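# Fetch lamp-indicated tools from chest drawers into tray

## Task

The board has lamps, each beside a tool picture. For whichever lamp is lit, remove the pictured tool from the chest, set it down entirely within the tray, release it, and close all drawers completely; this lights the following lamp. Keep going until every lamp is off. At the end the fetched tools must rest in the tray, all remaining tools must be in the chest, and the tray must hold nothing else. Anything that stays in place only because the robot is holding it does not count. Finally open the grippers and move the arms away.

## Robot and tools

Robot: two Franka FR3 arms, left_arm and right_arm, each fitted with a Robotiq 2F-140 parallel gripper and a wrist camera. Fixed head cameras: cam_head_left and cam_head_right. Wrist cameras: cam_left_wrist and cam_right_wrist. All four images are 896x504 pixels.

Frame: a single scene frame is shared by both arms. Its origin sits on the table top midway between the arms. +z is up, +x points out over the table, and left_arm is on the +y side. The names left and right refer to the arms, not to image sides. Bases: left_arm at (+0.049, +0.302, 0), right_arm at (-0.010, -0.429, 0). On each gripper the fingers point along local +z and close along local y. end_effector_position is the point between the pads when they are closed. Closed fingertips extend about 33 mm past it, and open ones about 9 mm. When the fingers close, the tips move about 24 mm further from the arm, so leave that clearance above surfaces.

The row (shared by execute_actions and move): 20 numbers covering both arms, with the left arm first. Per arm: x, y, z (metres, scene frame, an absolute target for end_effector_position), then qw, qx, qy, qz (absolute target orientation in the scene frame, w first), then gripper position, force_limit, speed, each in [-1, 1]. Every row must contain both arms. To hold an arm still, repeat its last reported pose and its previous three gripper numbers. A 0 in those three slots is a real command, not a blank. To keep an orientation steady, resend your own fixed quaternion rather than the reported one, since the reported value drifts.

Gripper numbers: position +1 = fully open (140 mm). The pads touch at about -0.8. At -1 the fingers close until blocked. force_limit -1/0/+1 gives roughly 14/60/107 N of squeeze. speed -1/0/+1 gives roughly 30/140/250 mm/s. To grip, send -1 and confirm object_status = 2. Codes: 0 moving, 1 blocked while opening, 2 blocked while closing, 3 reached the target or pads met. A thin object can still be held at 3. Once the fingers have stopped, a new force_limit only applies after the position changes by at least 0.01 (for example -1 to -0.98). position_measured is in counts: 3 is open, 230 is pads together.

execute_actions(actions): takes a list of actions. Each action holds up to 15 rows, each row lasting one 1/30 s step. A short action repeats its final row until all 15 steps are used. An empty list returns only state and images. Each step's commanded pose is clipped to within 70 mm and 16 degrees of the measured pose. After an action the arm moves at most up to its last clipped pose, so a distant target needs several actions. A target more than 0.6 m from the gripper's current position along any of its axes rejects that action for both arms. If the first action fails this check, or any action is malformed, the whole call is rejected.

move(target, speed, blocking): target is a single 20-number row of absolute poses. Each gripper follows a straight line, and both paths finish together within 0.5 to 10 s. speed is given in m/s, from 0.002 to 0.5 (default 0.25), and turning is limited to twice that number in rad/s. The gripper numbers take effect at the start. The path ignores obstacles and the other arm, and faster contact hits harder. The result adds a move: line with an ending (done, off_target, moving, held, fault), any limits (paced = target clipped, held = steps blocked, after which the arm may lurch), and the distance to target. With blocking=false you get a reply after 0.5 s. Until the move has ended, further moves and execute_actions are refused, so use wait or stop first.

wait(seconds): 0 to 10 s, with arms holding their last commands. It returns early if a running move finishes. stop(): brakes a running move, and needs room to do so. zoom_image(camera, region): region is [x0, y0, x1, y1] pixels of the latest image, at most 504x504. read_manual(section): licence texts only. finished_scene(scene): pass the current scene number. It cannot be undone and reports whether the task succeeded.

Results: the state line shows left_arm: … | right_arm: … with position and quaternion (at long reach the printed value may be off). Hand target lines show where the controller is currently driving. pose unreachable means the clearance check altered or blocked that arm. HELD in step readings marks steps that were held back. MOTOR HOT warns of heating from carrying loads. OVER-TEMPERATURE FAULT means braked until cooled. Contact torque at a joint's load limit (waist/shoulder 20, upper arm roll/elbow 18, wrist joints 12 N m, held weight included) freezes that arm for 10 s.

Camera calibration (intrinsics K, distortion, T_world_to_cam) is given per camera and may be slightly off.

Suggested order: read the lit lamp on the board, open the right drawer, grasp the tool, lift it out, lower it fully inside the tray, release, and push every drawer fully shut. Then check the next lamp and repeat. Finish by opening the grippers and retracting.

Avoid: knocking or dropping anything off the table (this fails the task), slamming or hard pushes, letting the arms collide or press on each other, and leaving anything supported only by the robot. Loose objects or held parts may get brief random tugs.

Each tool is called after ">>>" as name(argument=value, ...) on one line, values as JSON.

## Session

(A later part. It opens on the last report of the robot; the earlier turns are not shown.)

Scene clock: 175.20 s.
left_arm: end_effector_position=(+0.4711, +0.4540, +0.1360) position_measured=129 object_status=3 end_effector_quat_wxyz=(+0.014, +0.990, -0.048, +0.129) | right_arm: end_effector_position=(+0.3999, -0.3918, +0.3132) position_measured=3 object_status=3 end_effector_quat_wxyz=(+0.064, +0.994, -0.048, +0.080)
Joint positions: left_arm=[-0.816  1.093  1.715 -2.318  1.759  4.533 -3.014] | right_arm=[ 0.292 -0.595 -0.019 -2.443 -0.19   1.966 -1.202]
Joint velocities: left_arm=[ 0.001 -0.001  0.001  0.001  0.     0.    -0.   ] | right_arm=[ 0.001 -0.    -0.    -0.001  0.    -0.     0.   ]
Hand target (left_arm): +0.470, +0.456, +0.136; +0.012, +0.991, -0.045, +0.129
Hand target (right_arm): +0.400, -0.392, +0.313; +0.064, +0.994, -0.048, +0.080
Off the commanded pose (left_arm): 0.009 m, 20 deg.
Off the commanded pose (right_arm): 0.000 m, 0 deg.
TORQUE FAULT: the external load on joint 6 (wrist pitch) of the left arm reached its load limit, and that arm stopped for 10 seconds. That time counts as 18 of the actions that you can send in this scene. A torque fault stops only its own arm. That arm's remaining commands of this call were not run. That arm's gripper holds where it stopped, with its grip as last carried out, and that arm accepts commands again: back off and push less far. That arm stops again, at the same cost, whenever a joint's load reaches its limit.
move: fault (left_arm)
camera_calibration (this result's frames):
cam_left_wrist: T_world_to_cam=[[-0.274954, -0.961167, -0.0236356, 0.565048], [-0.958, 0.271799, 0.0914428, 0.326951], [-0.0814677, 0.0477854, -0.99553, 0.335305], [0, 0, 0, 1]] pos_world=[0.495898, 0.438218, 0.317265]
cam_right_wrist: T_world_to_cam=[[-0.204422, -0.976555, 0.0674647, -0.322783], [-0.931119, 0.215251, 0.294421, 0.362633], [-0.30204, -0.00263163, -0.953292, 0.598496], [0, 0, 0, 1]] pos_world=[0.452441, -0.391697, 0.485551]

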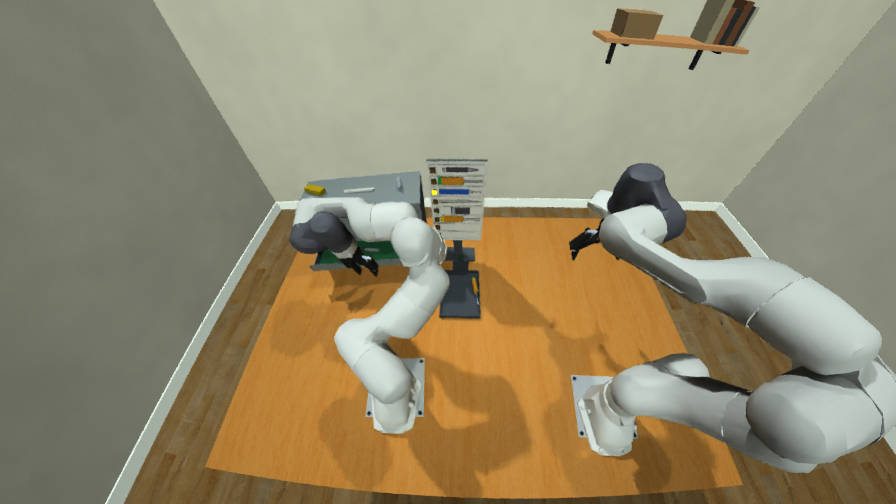

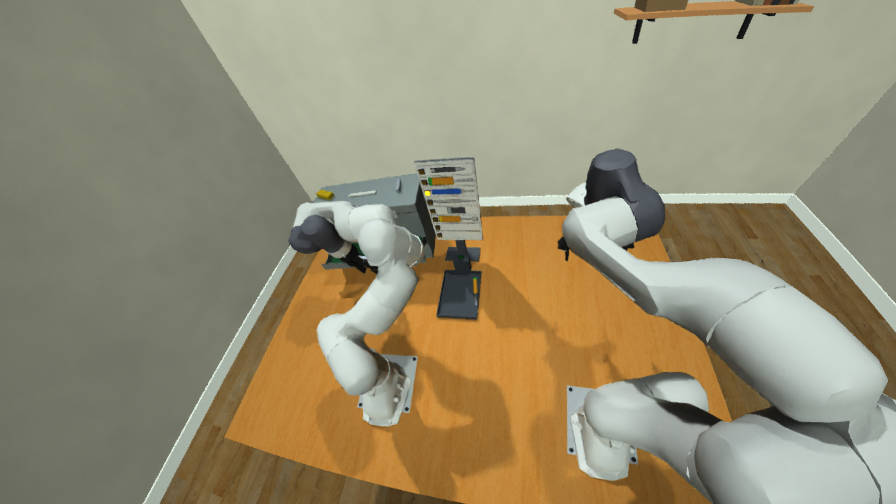

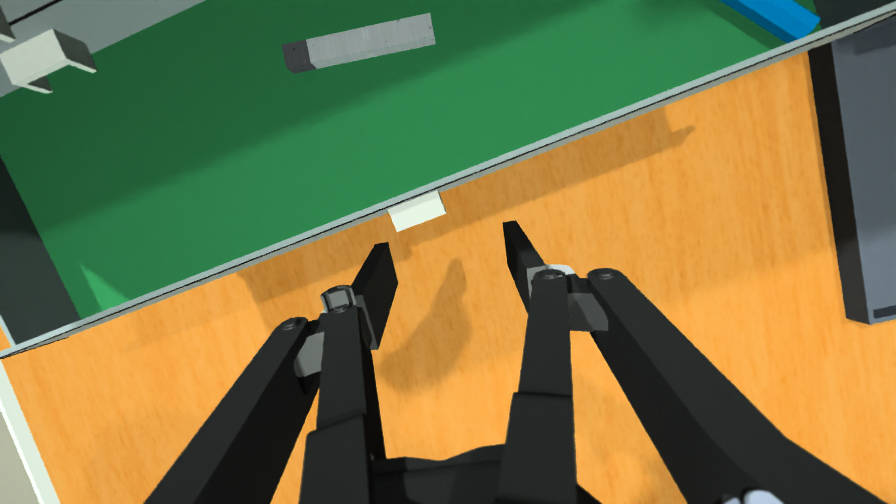

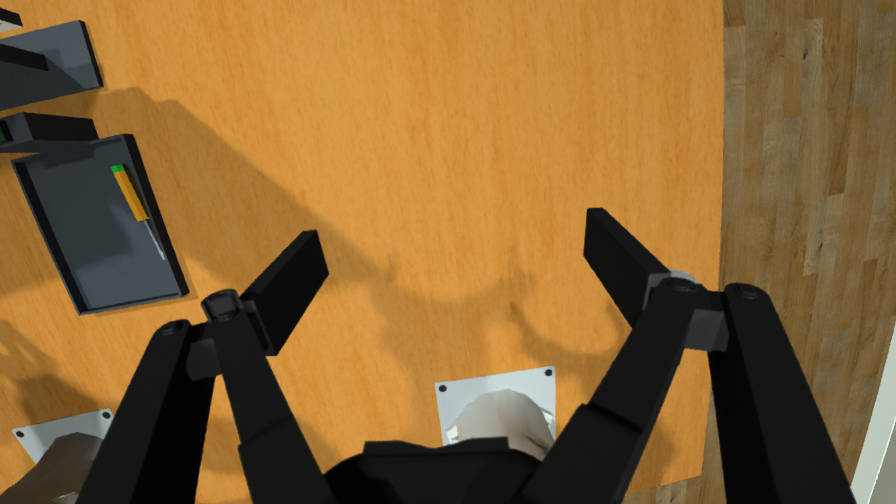

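>>> move(target=[0.40,0.45,0.40,-0.025,0.922,0.06,0.382,0,0.6,0.5,0.4,-0.392,0.313,0.064,0.994,-0.048,0.08,1,0,0], speed=0.15)

>>> move(target=[0.47,0.40,0.40,0,0.998,0.065,0,0,0.6,0.5,0.4,-0.392,0.313,0.064,0.994,-0.048,0.08,1,0,0], speed=0.15)

Scene clock: 177.70 s.
left_arm: end_effector_position=(+0.3999, +0.4545, +0.3954) position_measured=129 object_status=3 end_effector_quat_wxyz=(-0.028, +0.912, +0.027, +0.408) | right_arm: end_effector_position=(+0.3999, -0.3918, +0.3132) position_measured=3 object_status=3 end_effector_quat_wxyz=(+0.064, +0.994, -0.048, +0.080)
Joint positions: left_arm=[-1.383  0.863  2.706 -2.58   1.951  4.531 -3.017] | right_arm=[ 0.292 -0.595 -0.019 -2.443 -0.19   1.966 -1.202]
Joint velocities: left_arm=[-0.006 -0.     0.007 -0.002  0.005 -0.001 -0.001] | right_arm=[-0.001  0.001 -0.     0.001 -0.     0.     0.002]
Hand target (left_arm): +0.399, +0.453, +0.394; -0.025, +0.913, +0.030, +0.407
Hand target (right_arm): +0.400, -0.392, +0.313; +0.064, +0.994, -0.048, +0.080
Off the commanded pose (left_arm): 0.006 m, 5 deg.
Off the commanded pose (right_arm): 0.000 m, 0 deg.
joint sent to its limit (left arm) — the command would take joint 6 (wrist pitch) past its upper limit and joint 7 (wrist roll) past its lower limit, so those joints were sent only as far as their limits.
move: off_target (left_arm)
camera_calibration (this result's frames):
cam_left_wrist: T_world_to_cam=[[-0.0560224, -0.985875, -0.157838, 0.528833], [-0.881104, 0.12317, -0.456602, 0.488413], [0.469593, 0.113491, -0.875558, 0.290055], [0, 0, 0, 1]] pos_world=[0.323761, 0.428286, 0.56044]
cam_right_wrist: T_world_to_cam=[[-0.204422, -0.976555, 0.0674647, -0.322783], [-0.931119, 0.215251, 0.294421, 0.362633], [-0.30204, -0.00263161, -0.953292, 0.598496], [0, 0, 0, 1]] pos_world=[0.452441, -0.391698, 0.485551]

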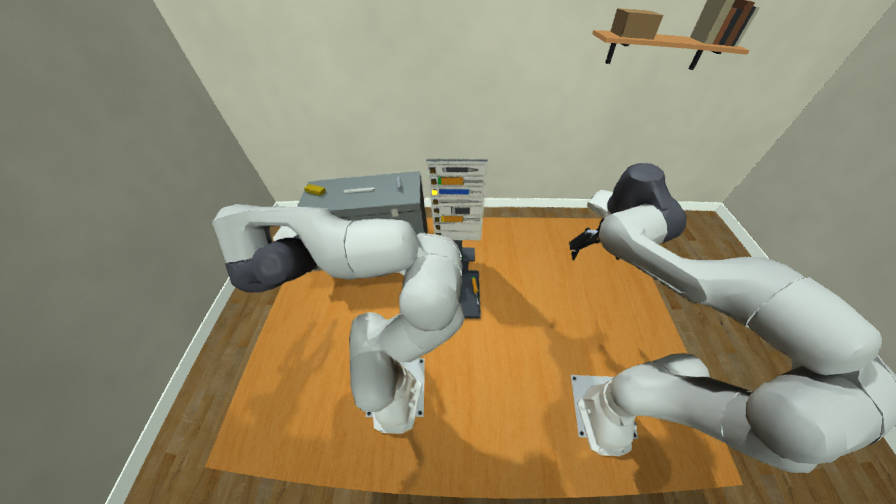

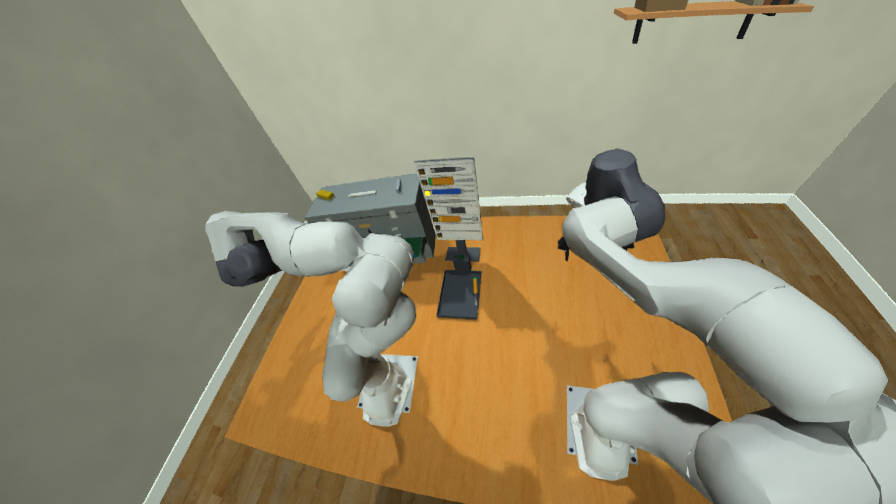

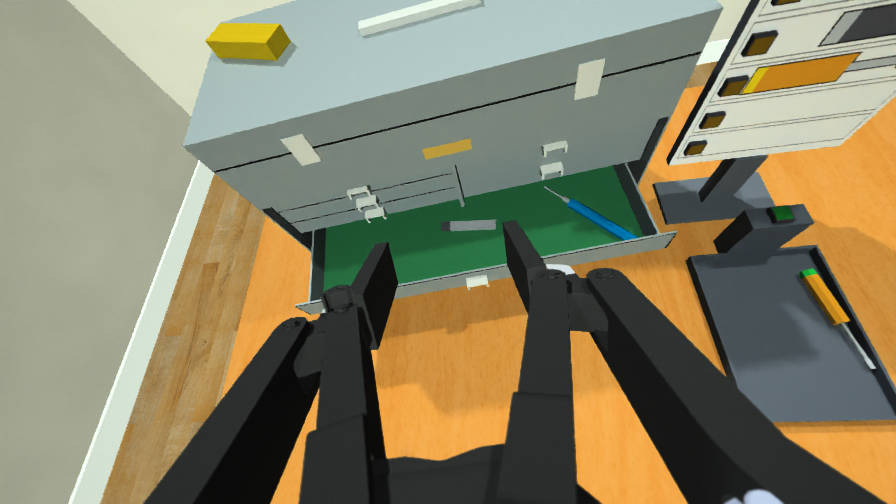

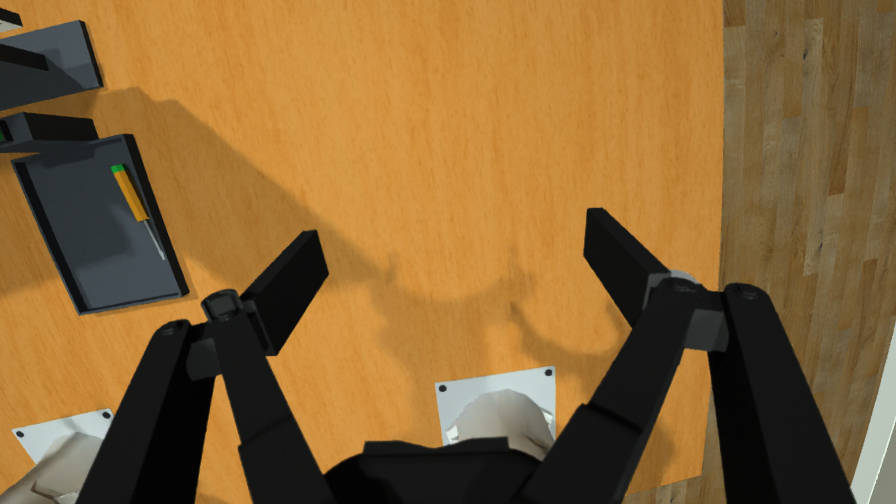

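Scene clock: 181.10 s.
left_arm: end_effector_position=(+0.4680, +0.4006, +0.4004) position_measured=129 object_status=3 end_effector_quat_wxyz=(-0.083, +0.933, -0.180, +0.300) | right_arm: end_effector_position=(+0.3999, -0.3918, +0.3132) position_measured=3 object_status=3 end_effector_quat_wxyz=(+0.064, +0.994, -0.048, +0.080)
Joint positions: left_arm=[-1.405  0.87   2.439 -2.253  2.031  4.531 -3.017] | right_arm=[ 0.292 -0.595 -0.019 -2.443 -0.19   1.966 -1.202]
Joint velocities: left_arm=[ 0.001  0.005 -0.008  0.019  0.017  0.001 -0.001] | right_arm=[-0.001 -0.    -0.001 -0.    -0.001  0.001  0.   ]
Hand target (left_arm): +0.467, +0.401, +0.399; -0.083, +0.935, -0.179, +0.296
Hand target (right_arm): +0.400, -0.392, +0.313; +0.064, +0.994, -0.048, +0.080
Off the commanded pose (left_arm): 0.002 m, 46 deg; orientation clipped at the last step of the last action.
Off the commanded pose (right_arm): 0.000 m, 0 deg.
joint sent to its limit (left arm) — the command would take joint 6 (wrist pitch) past its upper limit and joint 7 (wrist roll) past its lower limit, so those joints were sent only as far as their limits.
move: off_target (left_arm); limits=paced
camera_calibration (this result's frames):
cam_left_wrist: T_world_to_cam=[[-0.423383, -0.836977, -0.346723, 0.668262], [-0.849604, 0.499688, -0.168778, 0.276514], [0.314517, 0.223119, -0.922658, 0.316009], [0, 0, 0, 1]] pos_world=[0.418467, 0.350642, 0.56994]
cam_right_wrist: T_world_to_cam=[[-0.204422, -0.976555, 0.0674648, -0.322783], [-0.931119, 0.215251, 0.294421, 0.362633], [-0.30204, -0.00263172, -0.953292, 0.598496], [0, 0, 0, 1]] pos_world=[0.452441, -0.391698, 0.485551]

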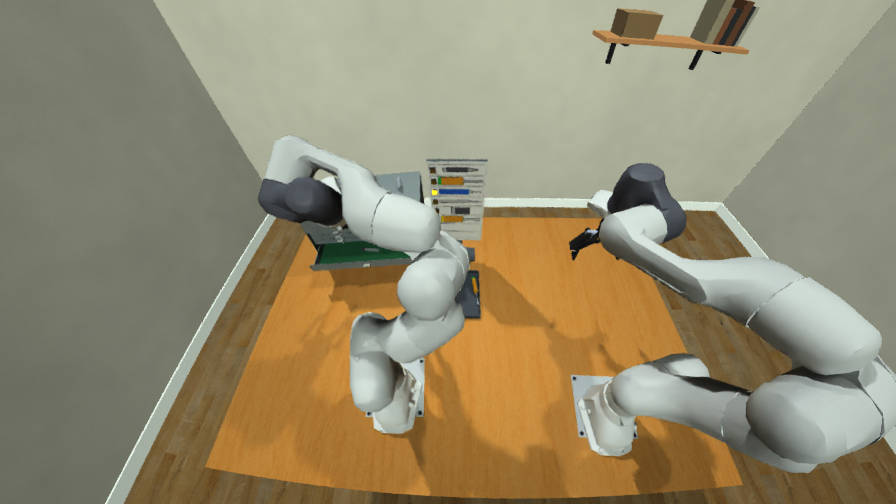

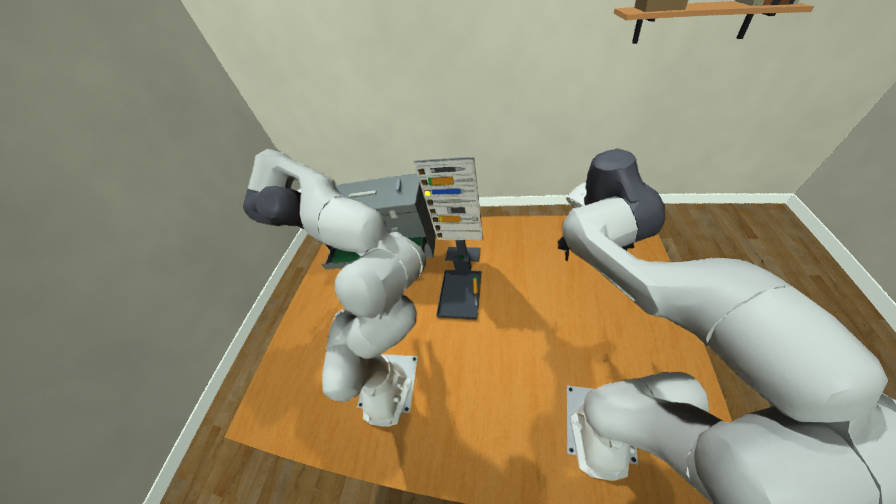

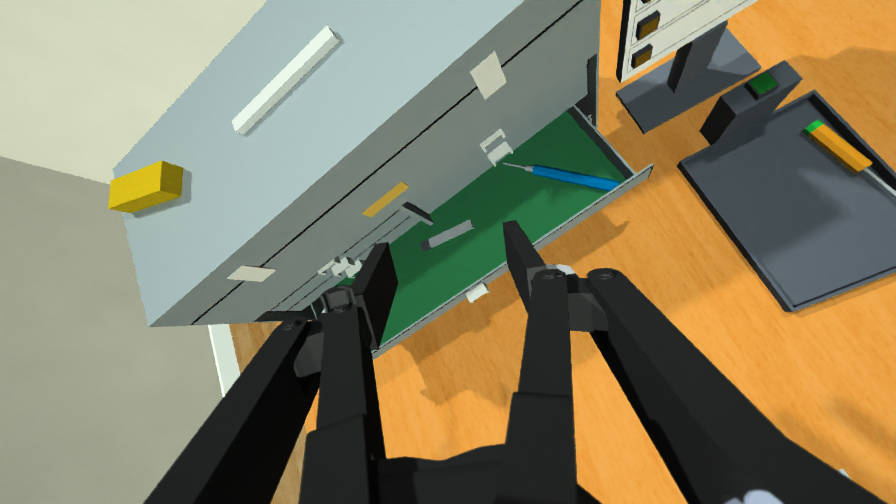

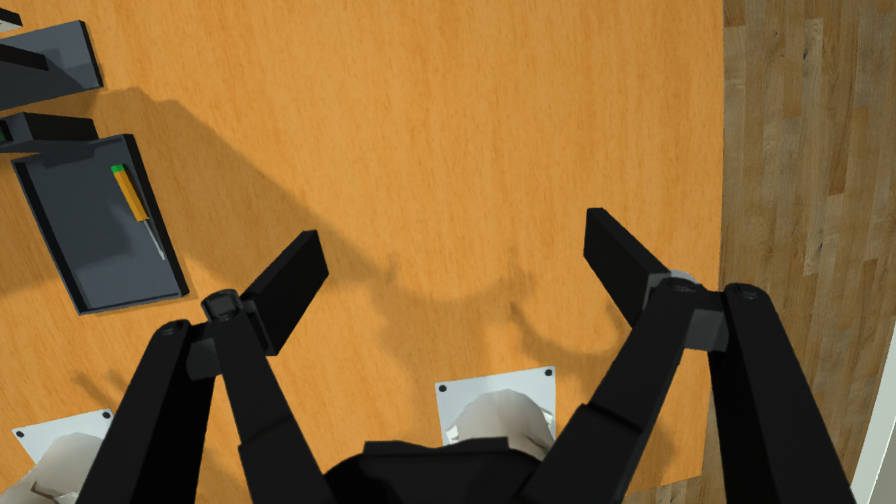

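>>> move(target=[0.60,0.34,0.85,0,0.707,0.03,0.707,0,0.6,0.5,0.4,-0.392,0.313,0.064,0.994,-0.048,0.08,1,0,0], speed=0.2)

>>> move(target=[0.47,0.36,0.45,0,0.998,0.065,0,0,0.6,0.5,0.4,-0.392,0.313,0.064,0.994,-0.048,0.08,1,0,0], speed=0.2)

Scene clock: 184.80 s.
left_arm: end_effector_position=(+0.6068, +0.3412, +0.8421) position_measured=129 object_status=3 end_effector_quat_wxyz=(-0.025, +0.628, +0.002, +0.778) | right_arm: end_effector_position=(+0.3999, -0.3918, +0.3132) position_measured=3 object_status=3 end_effector_quat_wxyz=(+0.064, +0.994, -0.048, +0.080)
Joint positions: left_arm=[-2.345  0.601  2.901 -2.035  1.235  3.747 -3.017] | right_arm=[ 0.292 -0.595 -0.019 -2.443 -0.19   1.966 -1.202]
Joint velocities: left_arm=[-0.006  0.003  0.    -0.001 -0.003 -0.027 -0.   ] | right_arm=[ 0.    -0.     0.001 -0.001 -0.001  0.002  0.   ]
Hand target (left_arm): +0.606, +0.343, +0.843; -0.023, +0.627, +0.008, +0.779
Hand target (right_arm): +0.400, -0.392, +0.313; +0.064, +0.994, -0.048, +0.080
Off the commanded pose (left_arm): 0.010 m, 13 deg.
Off the commanded pose (right_arm): 0.000 m, 0 deg.
joint sent to its limit (left arm) — the command would take joint 3 (upper arm roll) past its upper limit and joint 7 (wrist roll) past its lower limit, so those joints were sent only as far as their limits.
move: off_target (left_arm); limits=paced
camera_calibration (this result's frames):
cam_left_wrist: T_world_to_cam=[[0.069771, -0.975746, -0.207491, 0.461289], [-0.147059, 0.195665, -0.969582, 0.850473], [0.986664, 0.0981621, -0.12984, -0.339651], [0, 0, 0, 1]] pos_world=[0.428006, 0.317034, 0.876216]
cam_right_wrist: T_world_to_cam=[[-0.204422, -0.976555, 0.0674648, -0.322783], [-0.931119, 0.215251, 0.294421, 0.362633], [-0.30204, -0.00263169, -0.953292, 0.598496], [0, 0, 0, 1]] pos_world=[0.452441, -0.391698, 0.485551]

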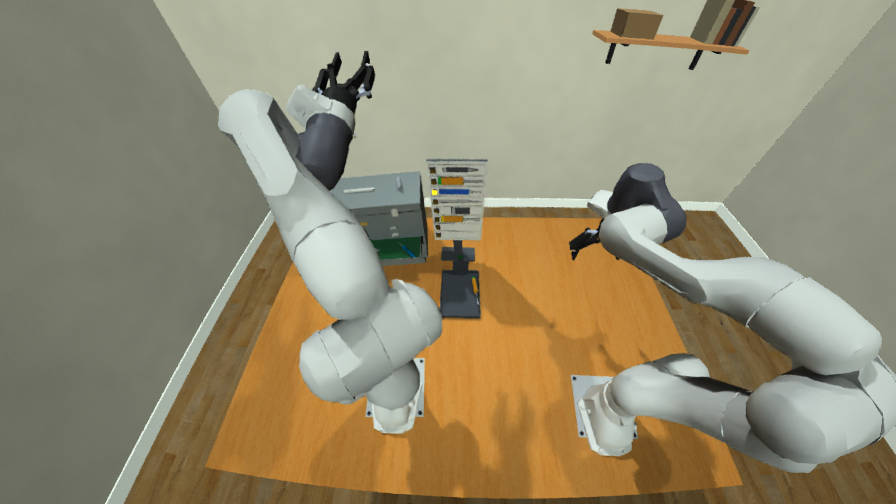

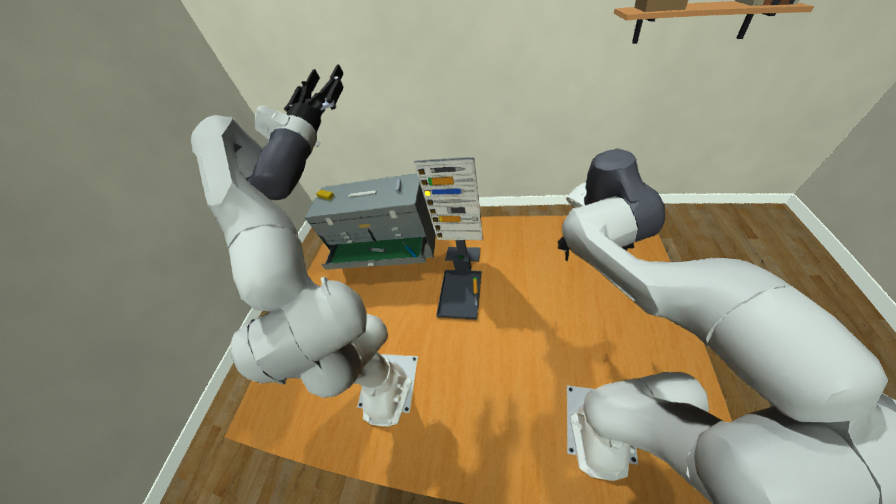

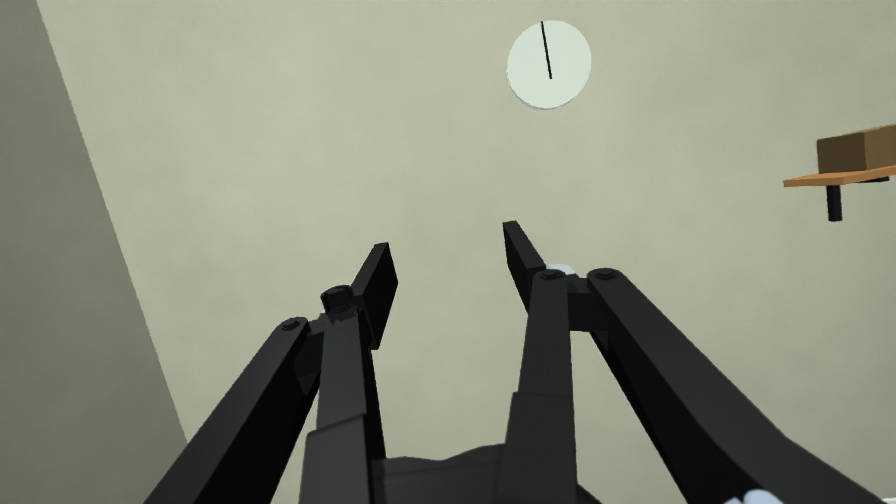

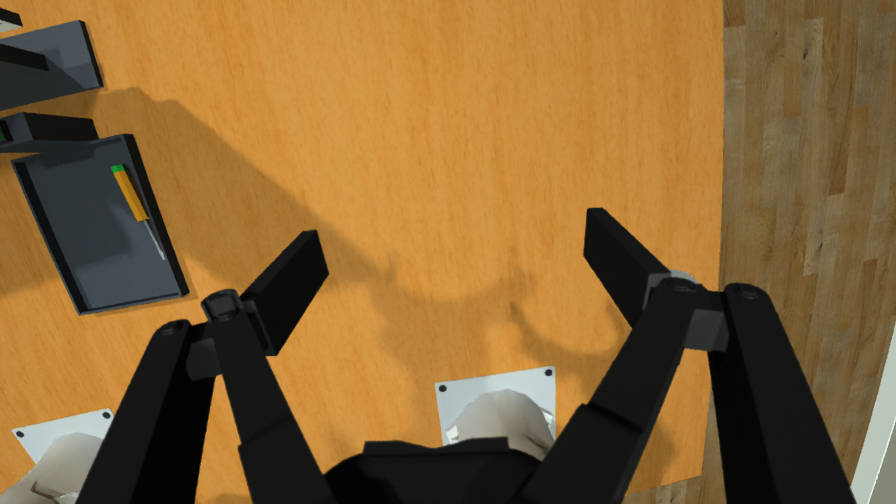

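Scene clock: 190.30 s.
left_arm: end_effector_position=(+0.4645, +0.3587, +0.4554) position_measured=129 object_status=3 end_effector_quat_wxyz=(-0.089, +0.901, -0.220, +0.363) | right_arm: end_effector_position=(+0.3999, -0.3918, +0.3132) position_measured=3 object_status=3 end_effector_quat_wxyz=(+0.064, +0.994, -0.048, +0.080)
Joint positions: left_arm=[-1.608  0.877  2.607 -2.256  2.024  4.53  -3.017] | right_arm=[ 0.292 -0.595 -0.019 -2.443 -0.19   1.966 -1.202]
Joint velocities: left_arm=[ 0.006  0.01  -0.008  0.014  0.014  0.    -0.001] | right_arm=[ 0.     0.    -0.001  0.001 -0.001  0.001 -0.001]
Hand target (left_arm): +0.463, +0.359, +0.454; -0.090, +0.903, -0.219, +0.359
Hand target (right_arm): +0.400, -0.392, +0.313; +0.064, +0.994, -0.048, +0.080
Off the commanded pose (left_arm): 0.008 m, 56 deg; orientation clipped at the last step of the last action.
Off the commanded pose (right_arm): 0.000 m, 0 deg.
joint sent to its limit (left arm) — the command would take joint 6 (wrist pitch) past its upper limit and joint 7 (wrist roll) past its lower limit, so those joints were sent only as far as their limits.
move: off_target (left_arm); limits=paced
camera_calibration (this result's frames):
cam_left_wrist: T_world_to_cam=[[-0.447987, -0.789141, -0.420196, 0.678499], [-0.77065, 0.579106, -0.26596, 0.282828], [0.453218, 0.204677, -0.867583, 0.294421], [0, 0, 0, 1]] pos_world=[0.388483, 0.311383, 0.615758]
cam_right_wrist: T_world_to_cam=[[-0.204422, -0.976555, 0.0674649, -0.322783], [-0.931119, 0.215251, 0.294421, 0.362633], [-0.30204, -0.0026318, -0.953292, 0.598496], [0, 0, 0, 1]] pos_world=[0.452441, -0.391698, 0.485551]

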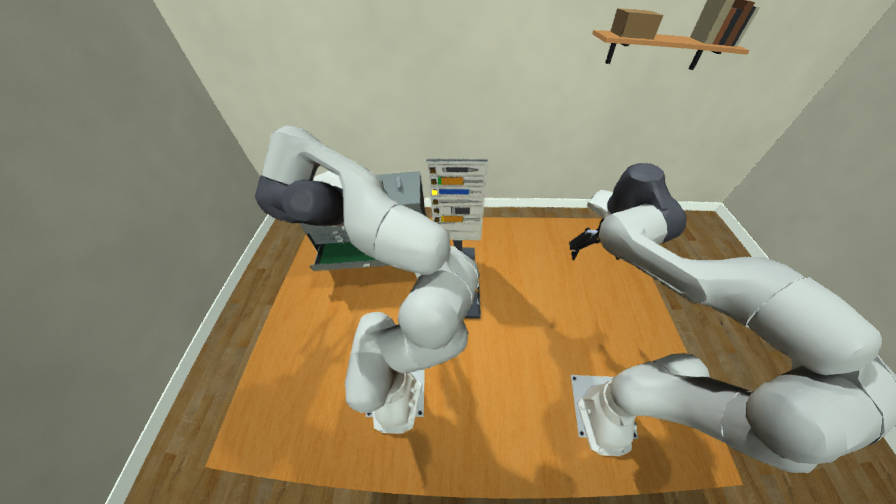

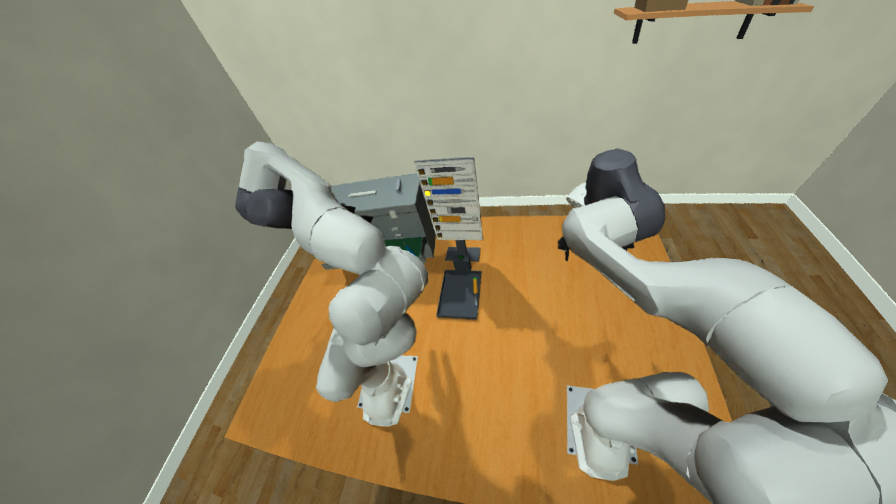

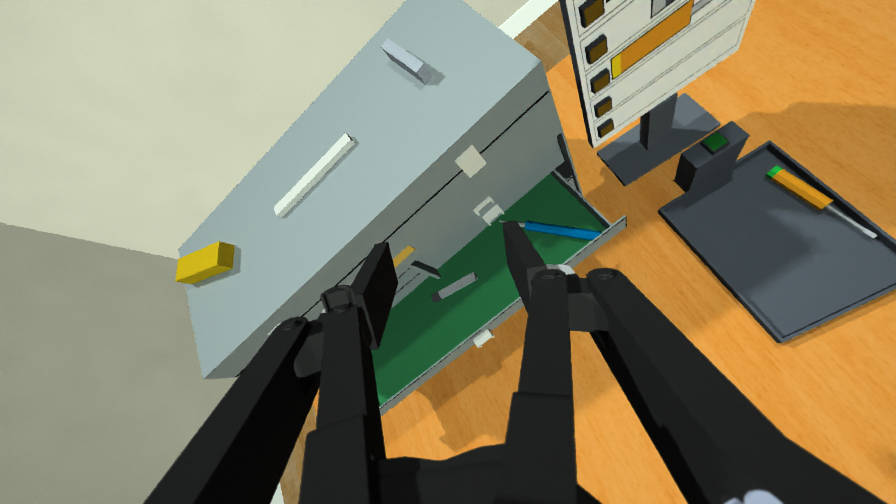

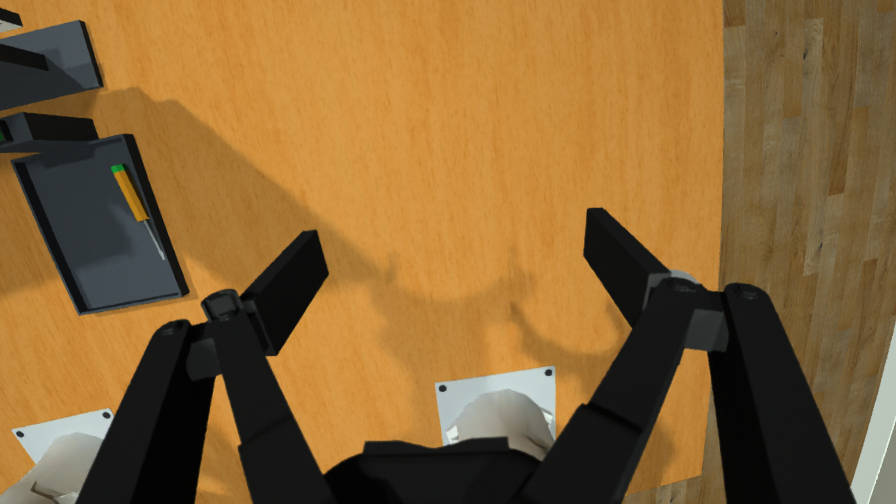

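>>> move(target=[0.25,0.32,1.2,0,0.2,0,0.98,0,0.6,0.5,0.4,-0.392,0.313,0.064,0.994,-0.048,0.08,1,0,0], speed=0.3)

>>> move(target=[0.70,0.36,0.65,-0.025,0.922,0.06,0.382,0,0.6,0.5,0.4,-0.392,0.313,0.064,0.994,-0.048,0.08,1,0,0], speed=0.3)

>>> move(target=[0.47,0.36,0.45,0,0.998,0.065,0,0,0.6,0.5,0.4,-0.392,0.313,0.064,0.994,-0.048,0.08,1,0,0], speed=0.2)

action 0: the call puts the target (left_arm/x, left_arm/y, left_arm/z) 0.685 m from left_arm's end_effector_position in the last result along the gripper's own z axis as it stood there; a target may be at most 0.6 m away along each of those axes, so nothing of the call was run and nothing moved. Command a nearer target, and go on from there in a later call.

Scene clock: 195.30 s.
left_arm: end_effector_position=(+0.7060, +0.3548, +0.6416) position_measured=129 object_status=3 end_effector_quat_wxyz=(-0.057, +0.753, +0.017, +0.655) | right_arm: end_effector_position=(+0.3999, -0.3918, +0.3132) position_measured=3 object_status=3 end_effector_quat_wxyz=(+0.064, +0.994, -0.048, +0.080)
Joint positions: left_arm=[-2.583  0.402  2.901 -2.111  1.459  3.442 -3.017] | right_arm=[ 0.292 -0.595 -0.019 -2.443 -0.19   1.966 -1.202]
Joint velocities: left_arm=[-0.024  0.015 -0.    -0.01  -0.008 -0.057 -0.001] | right_arm=[-0.001  0.001 -0.    -0.001  0.001 -0.     0.001]
Hand target (left_arm): +0.706, +0.357, +0.642; -0.057, +0.753, +0.025, +0.655
Hand target (right_arm): +0.400, -0.392, +0.313; +0.064, +0.994, -0.048, +0.080
Off the commanded pose (left_arm): 0.012 m, 37 deg; orientation clipped at the last step of the last action.
Off the commanded pose (right_arm): 0.000 m, 0 deg.
joint sent to its limit (left arm) — the command would take joint 3 (upper arm roll) past its upper limit and joint 7 (wrist roll) past its lower limit, so those joints were sent only as far as their limits.
move: off_target (left_arm); limits=paced
camera_calibration (this result's frames):
cam_left_wrist: T_world_to_cam=[[0.0640383, -0.968598, -0.240245, 0.448576], [-0.485302, 0.18013, -0.85559, 0.83917], [0.871998, 0.171382, -0.458528, -0.199062], [0, 0, 0, 1]] pos_world=[0.552107, 0.317446, 0.734478]
cam_right_wrist: T_world_to_cam=[[-0.204422, -0.976555, 0.0674648, -0.322783], [-0.931119, 0.215251, 0.294421, 0.362633], [-0.30204, -0.00263178, -0.953292, 0.598496], [0, 0, 0, 1]] pos_world=[0.452441, -0.391697, 0.485551]

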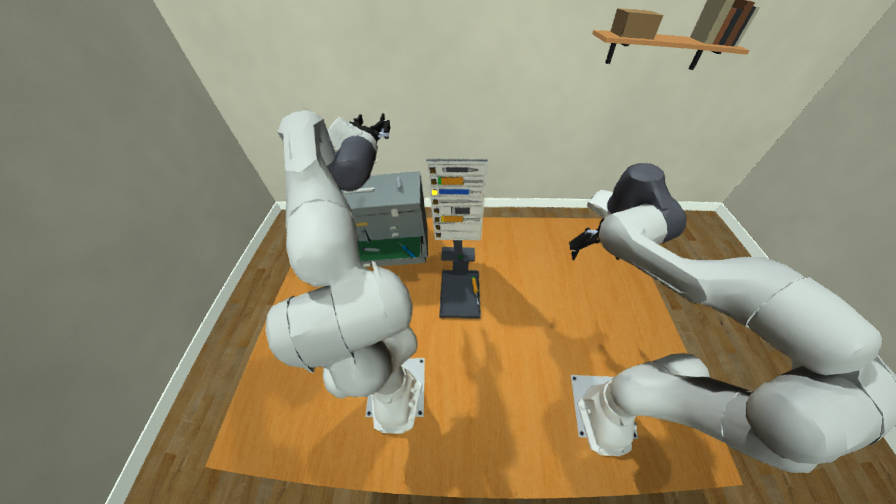

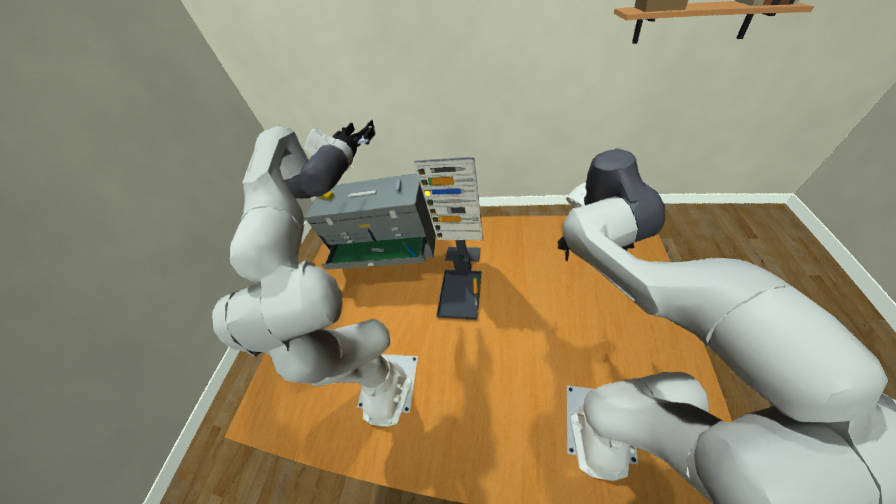

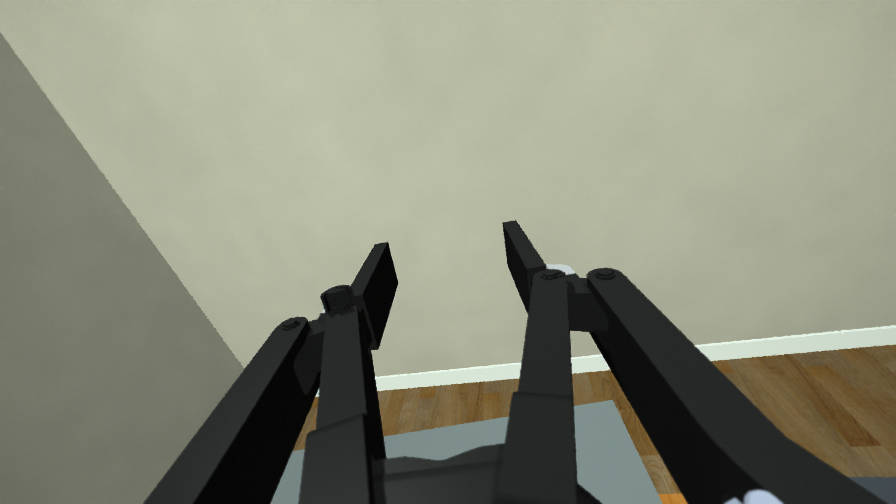

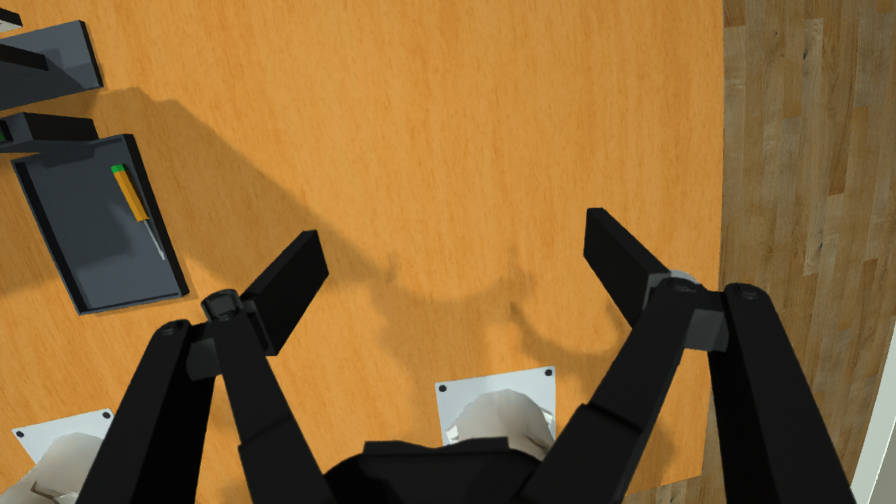

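Scene clock: 200.20 s.
left_arm: end_effector_position=(+0.4653, +0.3637, +0.4578) position_measured=129 object_status=3 end_effector_quat_wxyz=(-0.102, +0.902, -0.219, +0.358) | right_arm: end_effector_position=(+0.3999, -0.3918, +0.3132) position_measured=3 object_status=3 end_effector_quat_wxyz=(+0.064, +0.994, -0.048, +0.080)
Joint positions: left_arm=[-1.588  0.89   2.602 -2.244  2.027  4.53  -3.017] | right_arm=[ 0.292 -0.595 -0.019 -2.443 -0.19   1.966 -1.202]
Joint velocities: left_arm=[-0.001 -0.001 -0.009  0.02   0.017  0.001 -0.002] | right_arm=[ 0.001 -0.001  0.001  0.001  0.001  0.001  0.001]
Hand target (left_arm): +0.464, +0.363, +0.456; -0.101, +0.903, -0.219, +0.354
Hand target (right_arm): +0.400, -0.392, +0.313; +0.064, +0.994, -0.048, +0.080
Off the commanded pose (left_arm): 0.010 m, 55 deg; orientation clipped at the last step of the last action.
Off the commanded pose (right_arm): 0.000 m, 0 deg.
joint sent to its limit (left arm) — the command would take joint 6 (wrist pitch) past its upper limit and joint 7 (wrist roll) past its lower limit, so those joints were sent only as far as their limits.
move: off_target (left_arm); limits=paced
camera_calibration (this result's frames):
cam_left_wrist: T_world_to_cam=[[-0.440517, -0.783361, -0.438509, 0.686551], [-0.7782, 0.576743, -0.248541, 0.277616], [0.447605, 0.231761, -0.863676, 0.286047], [0, 0, 0, 1]] pos_world=[0.390442, 0.31141, 0.61711]
cam_right_wrist: T_world_to_cam=[[-0.204422, -0.976555, 0.0674648, -0.322783], [-0.931119, 0.215251, 0.294421, 0.362633], [-0.30204, -0.00263172, -0.953292, 0.598496], [0, 0, 0, 1]] pos_world=[0.452441, -0.391698, 0.485551]

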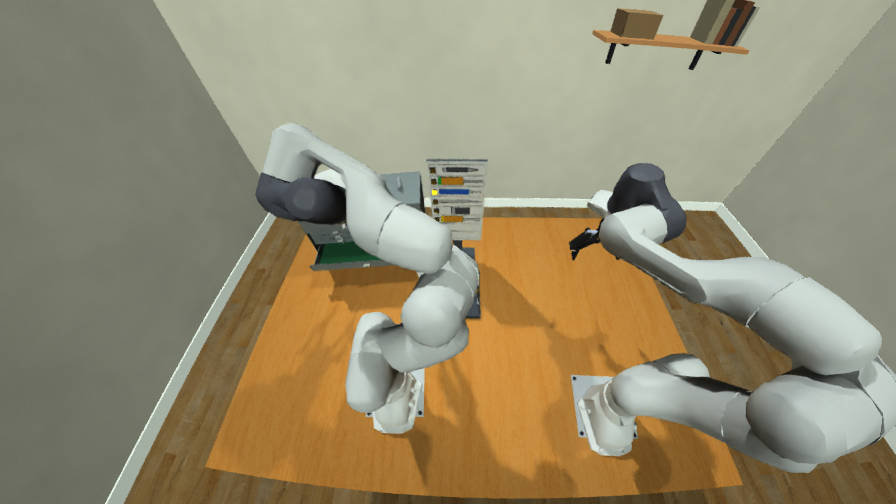

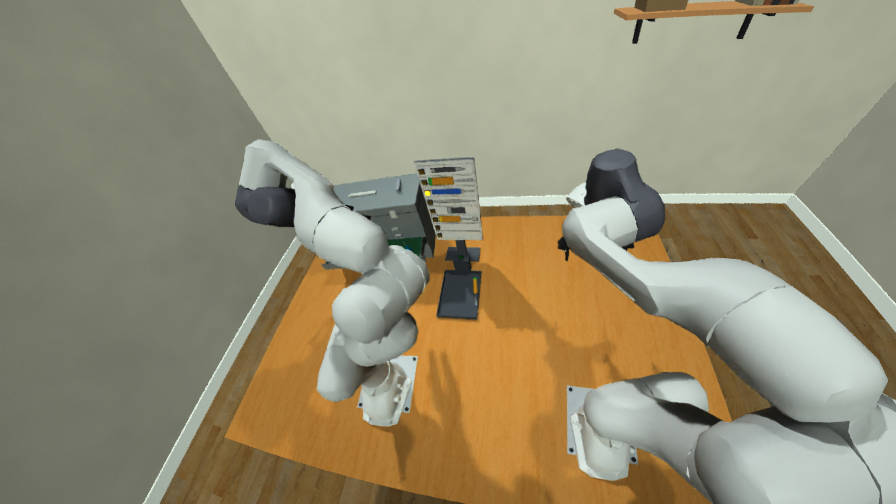

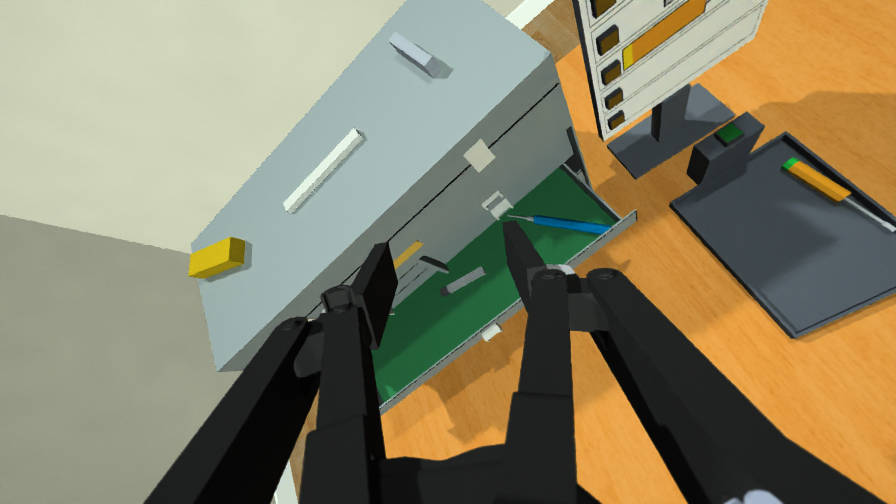

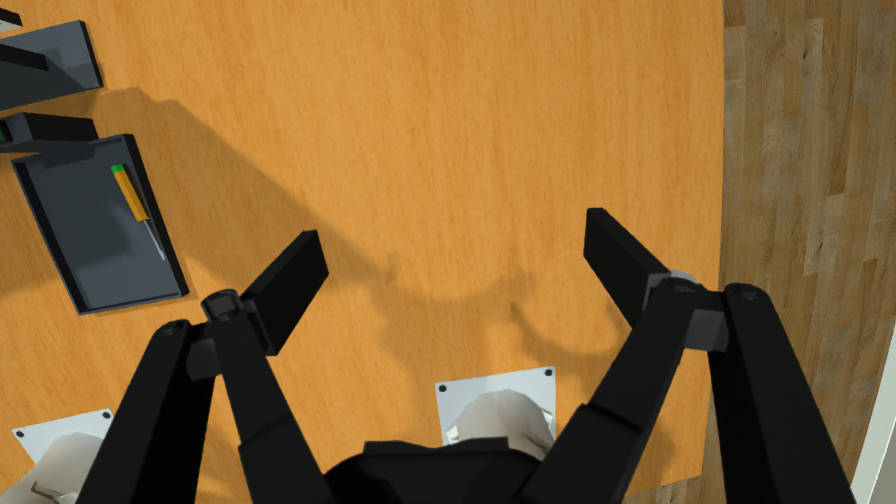

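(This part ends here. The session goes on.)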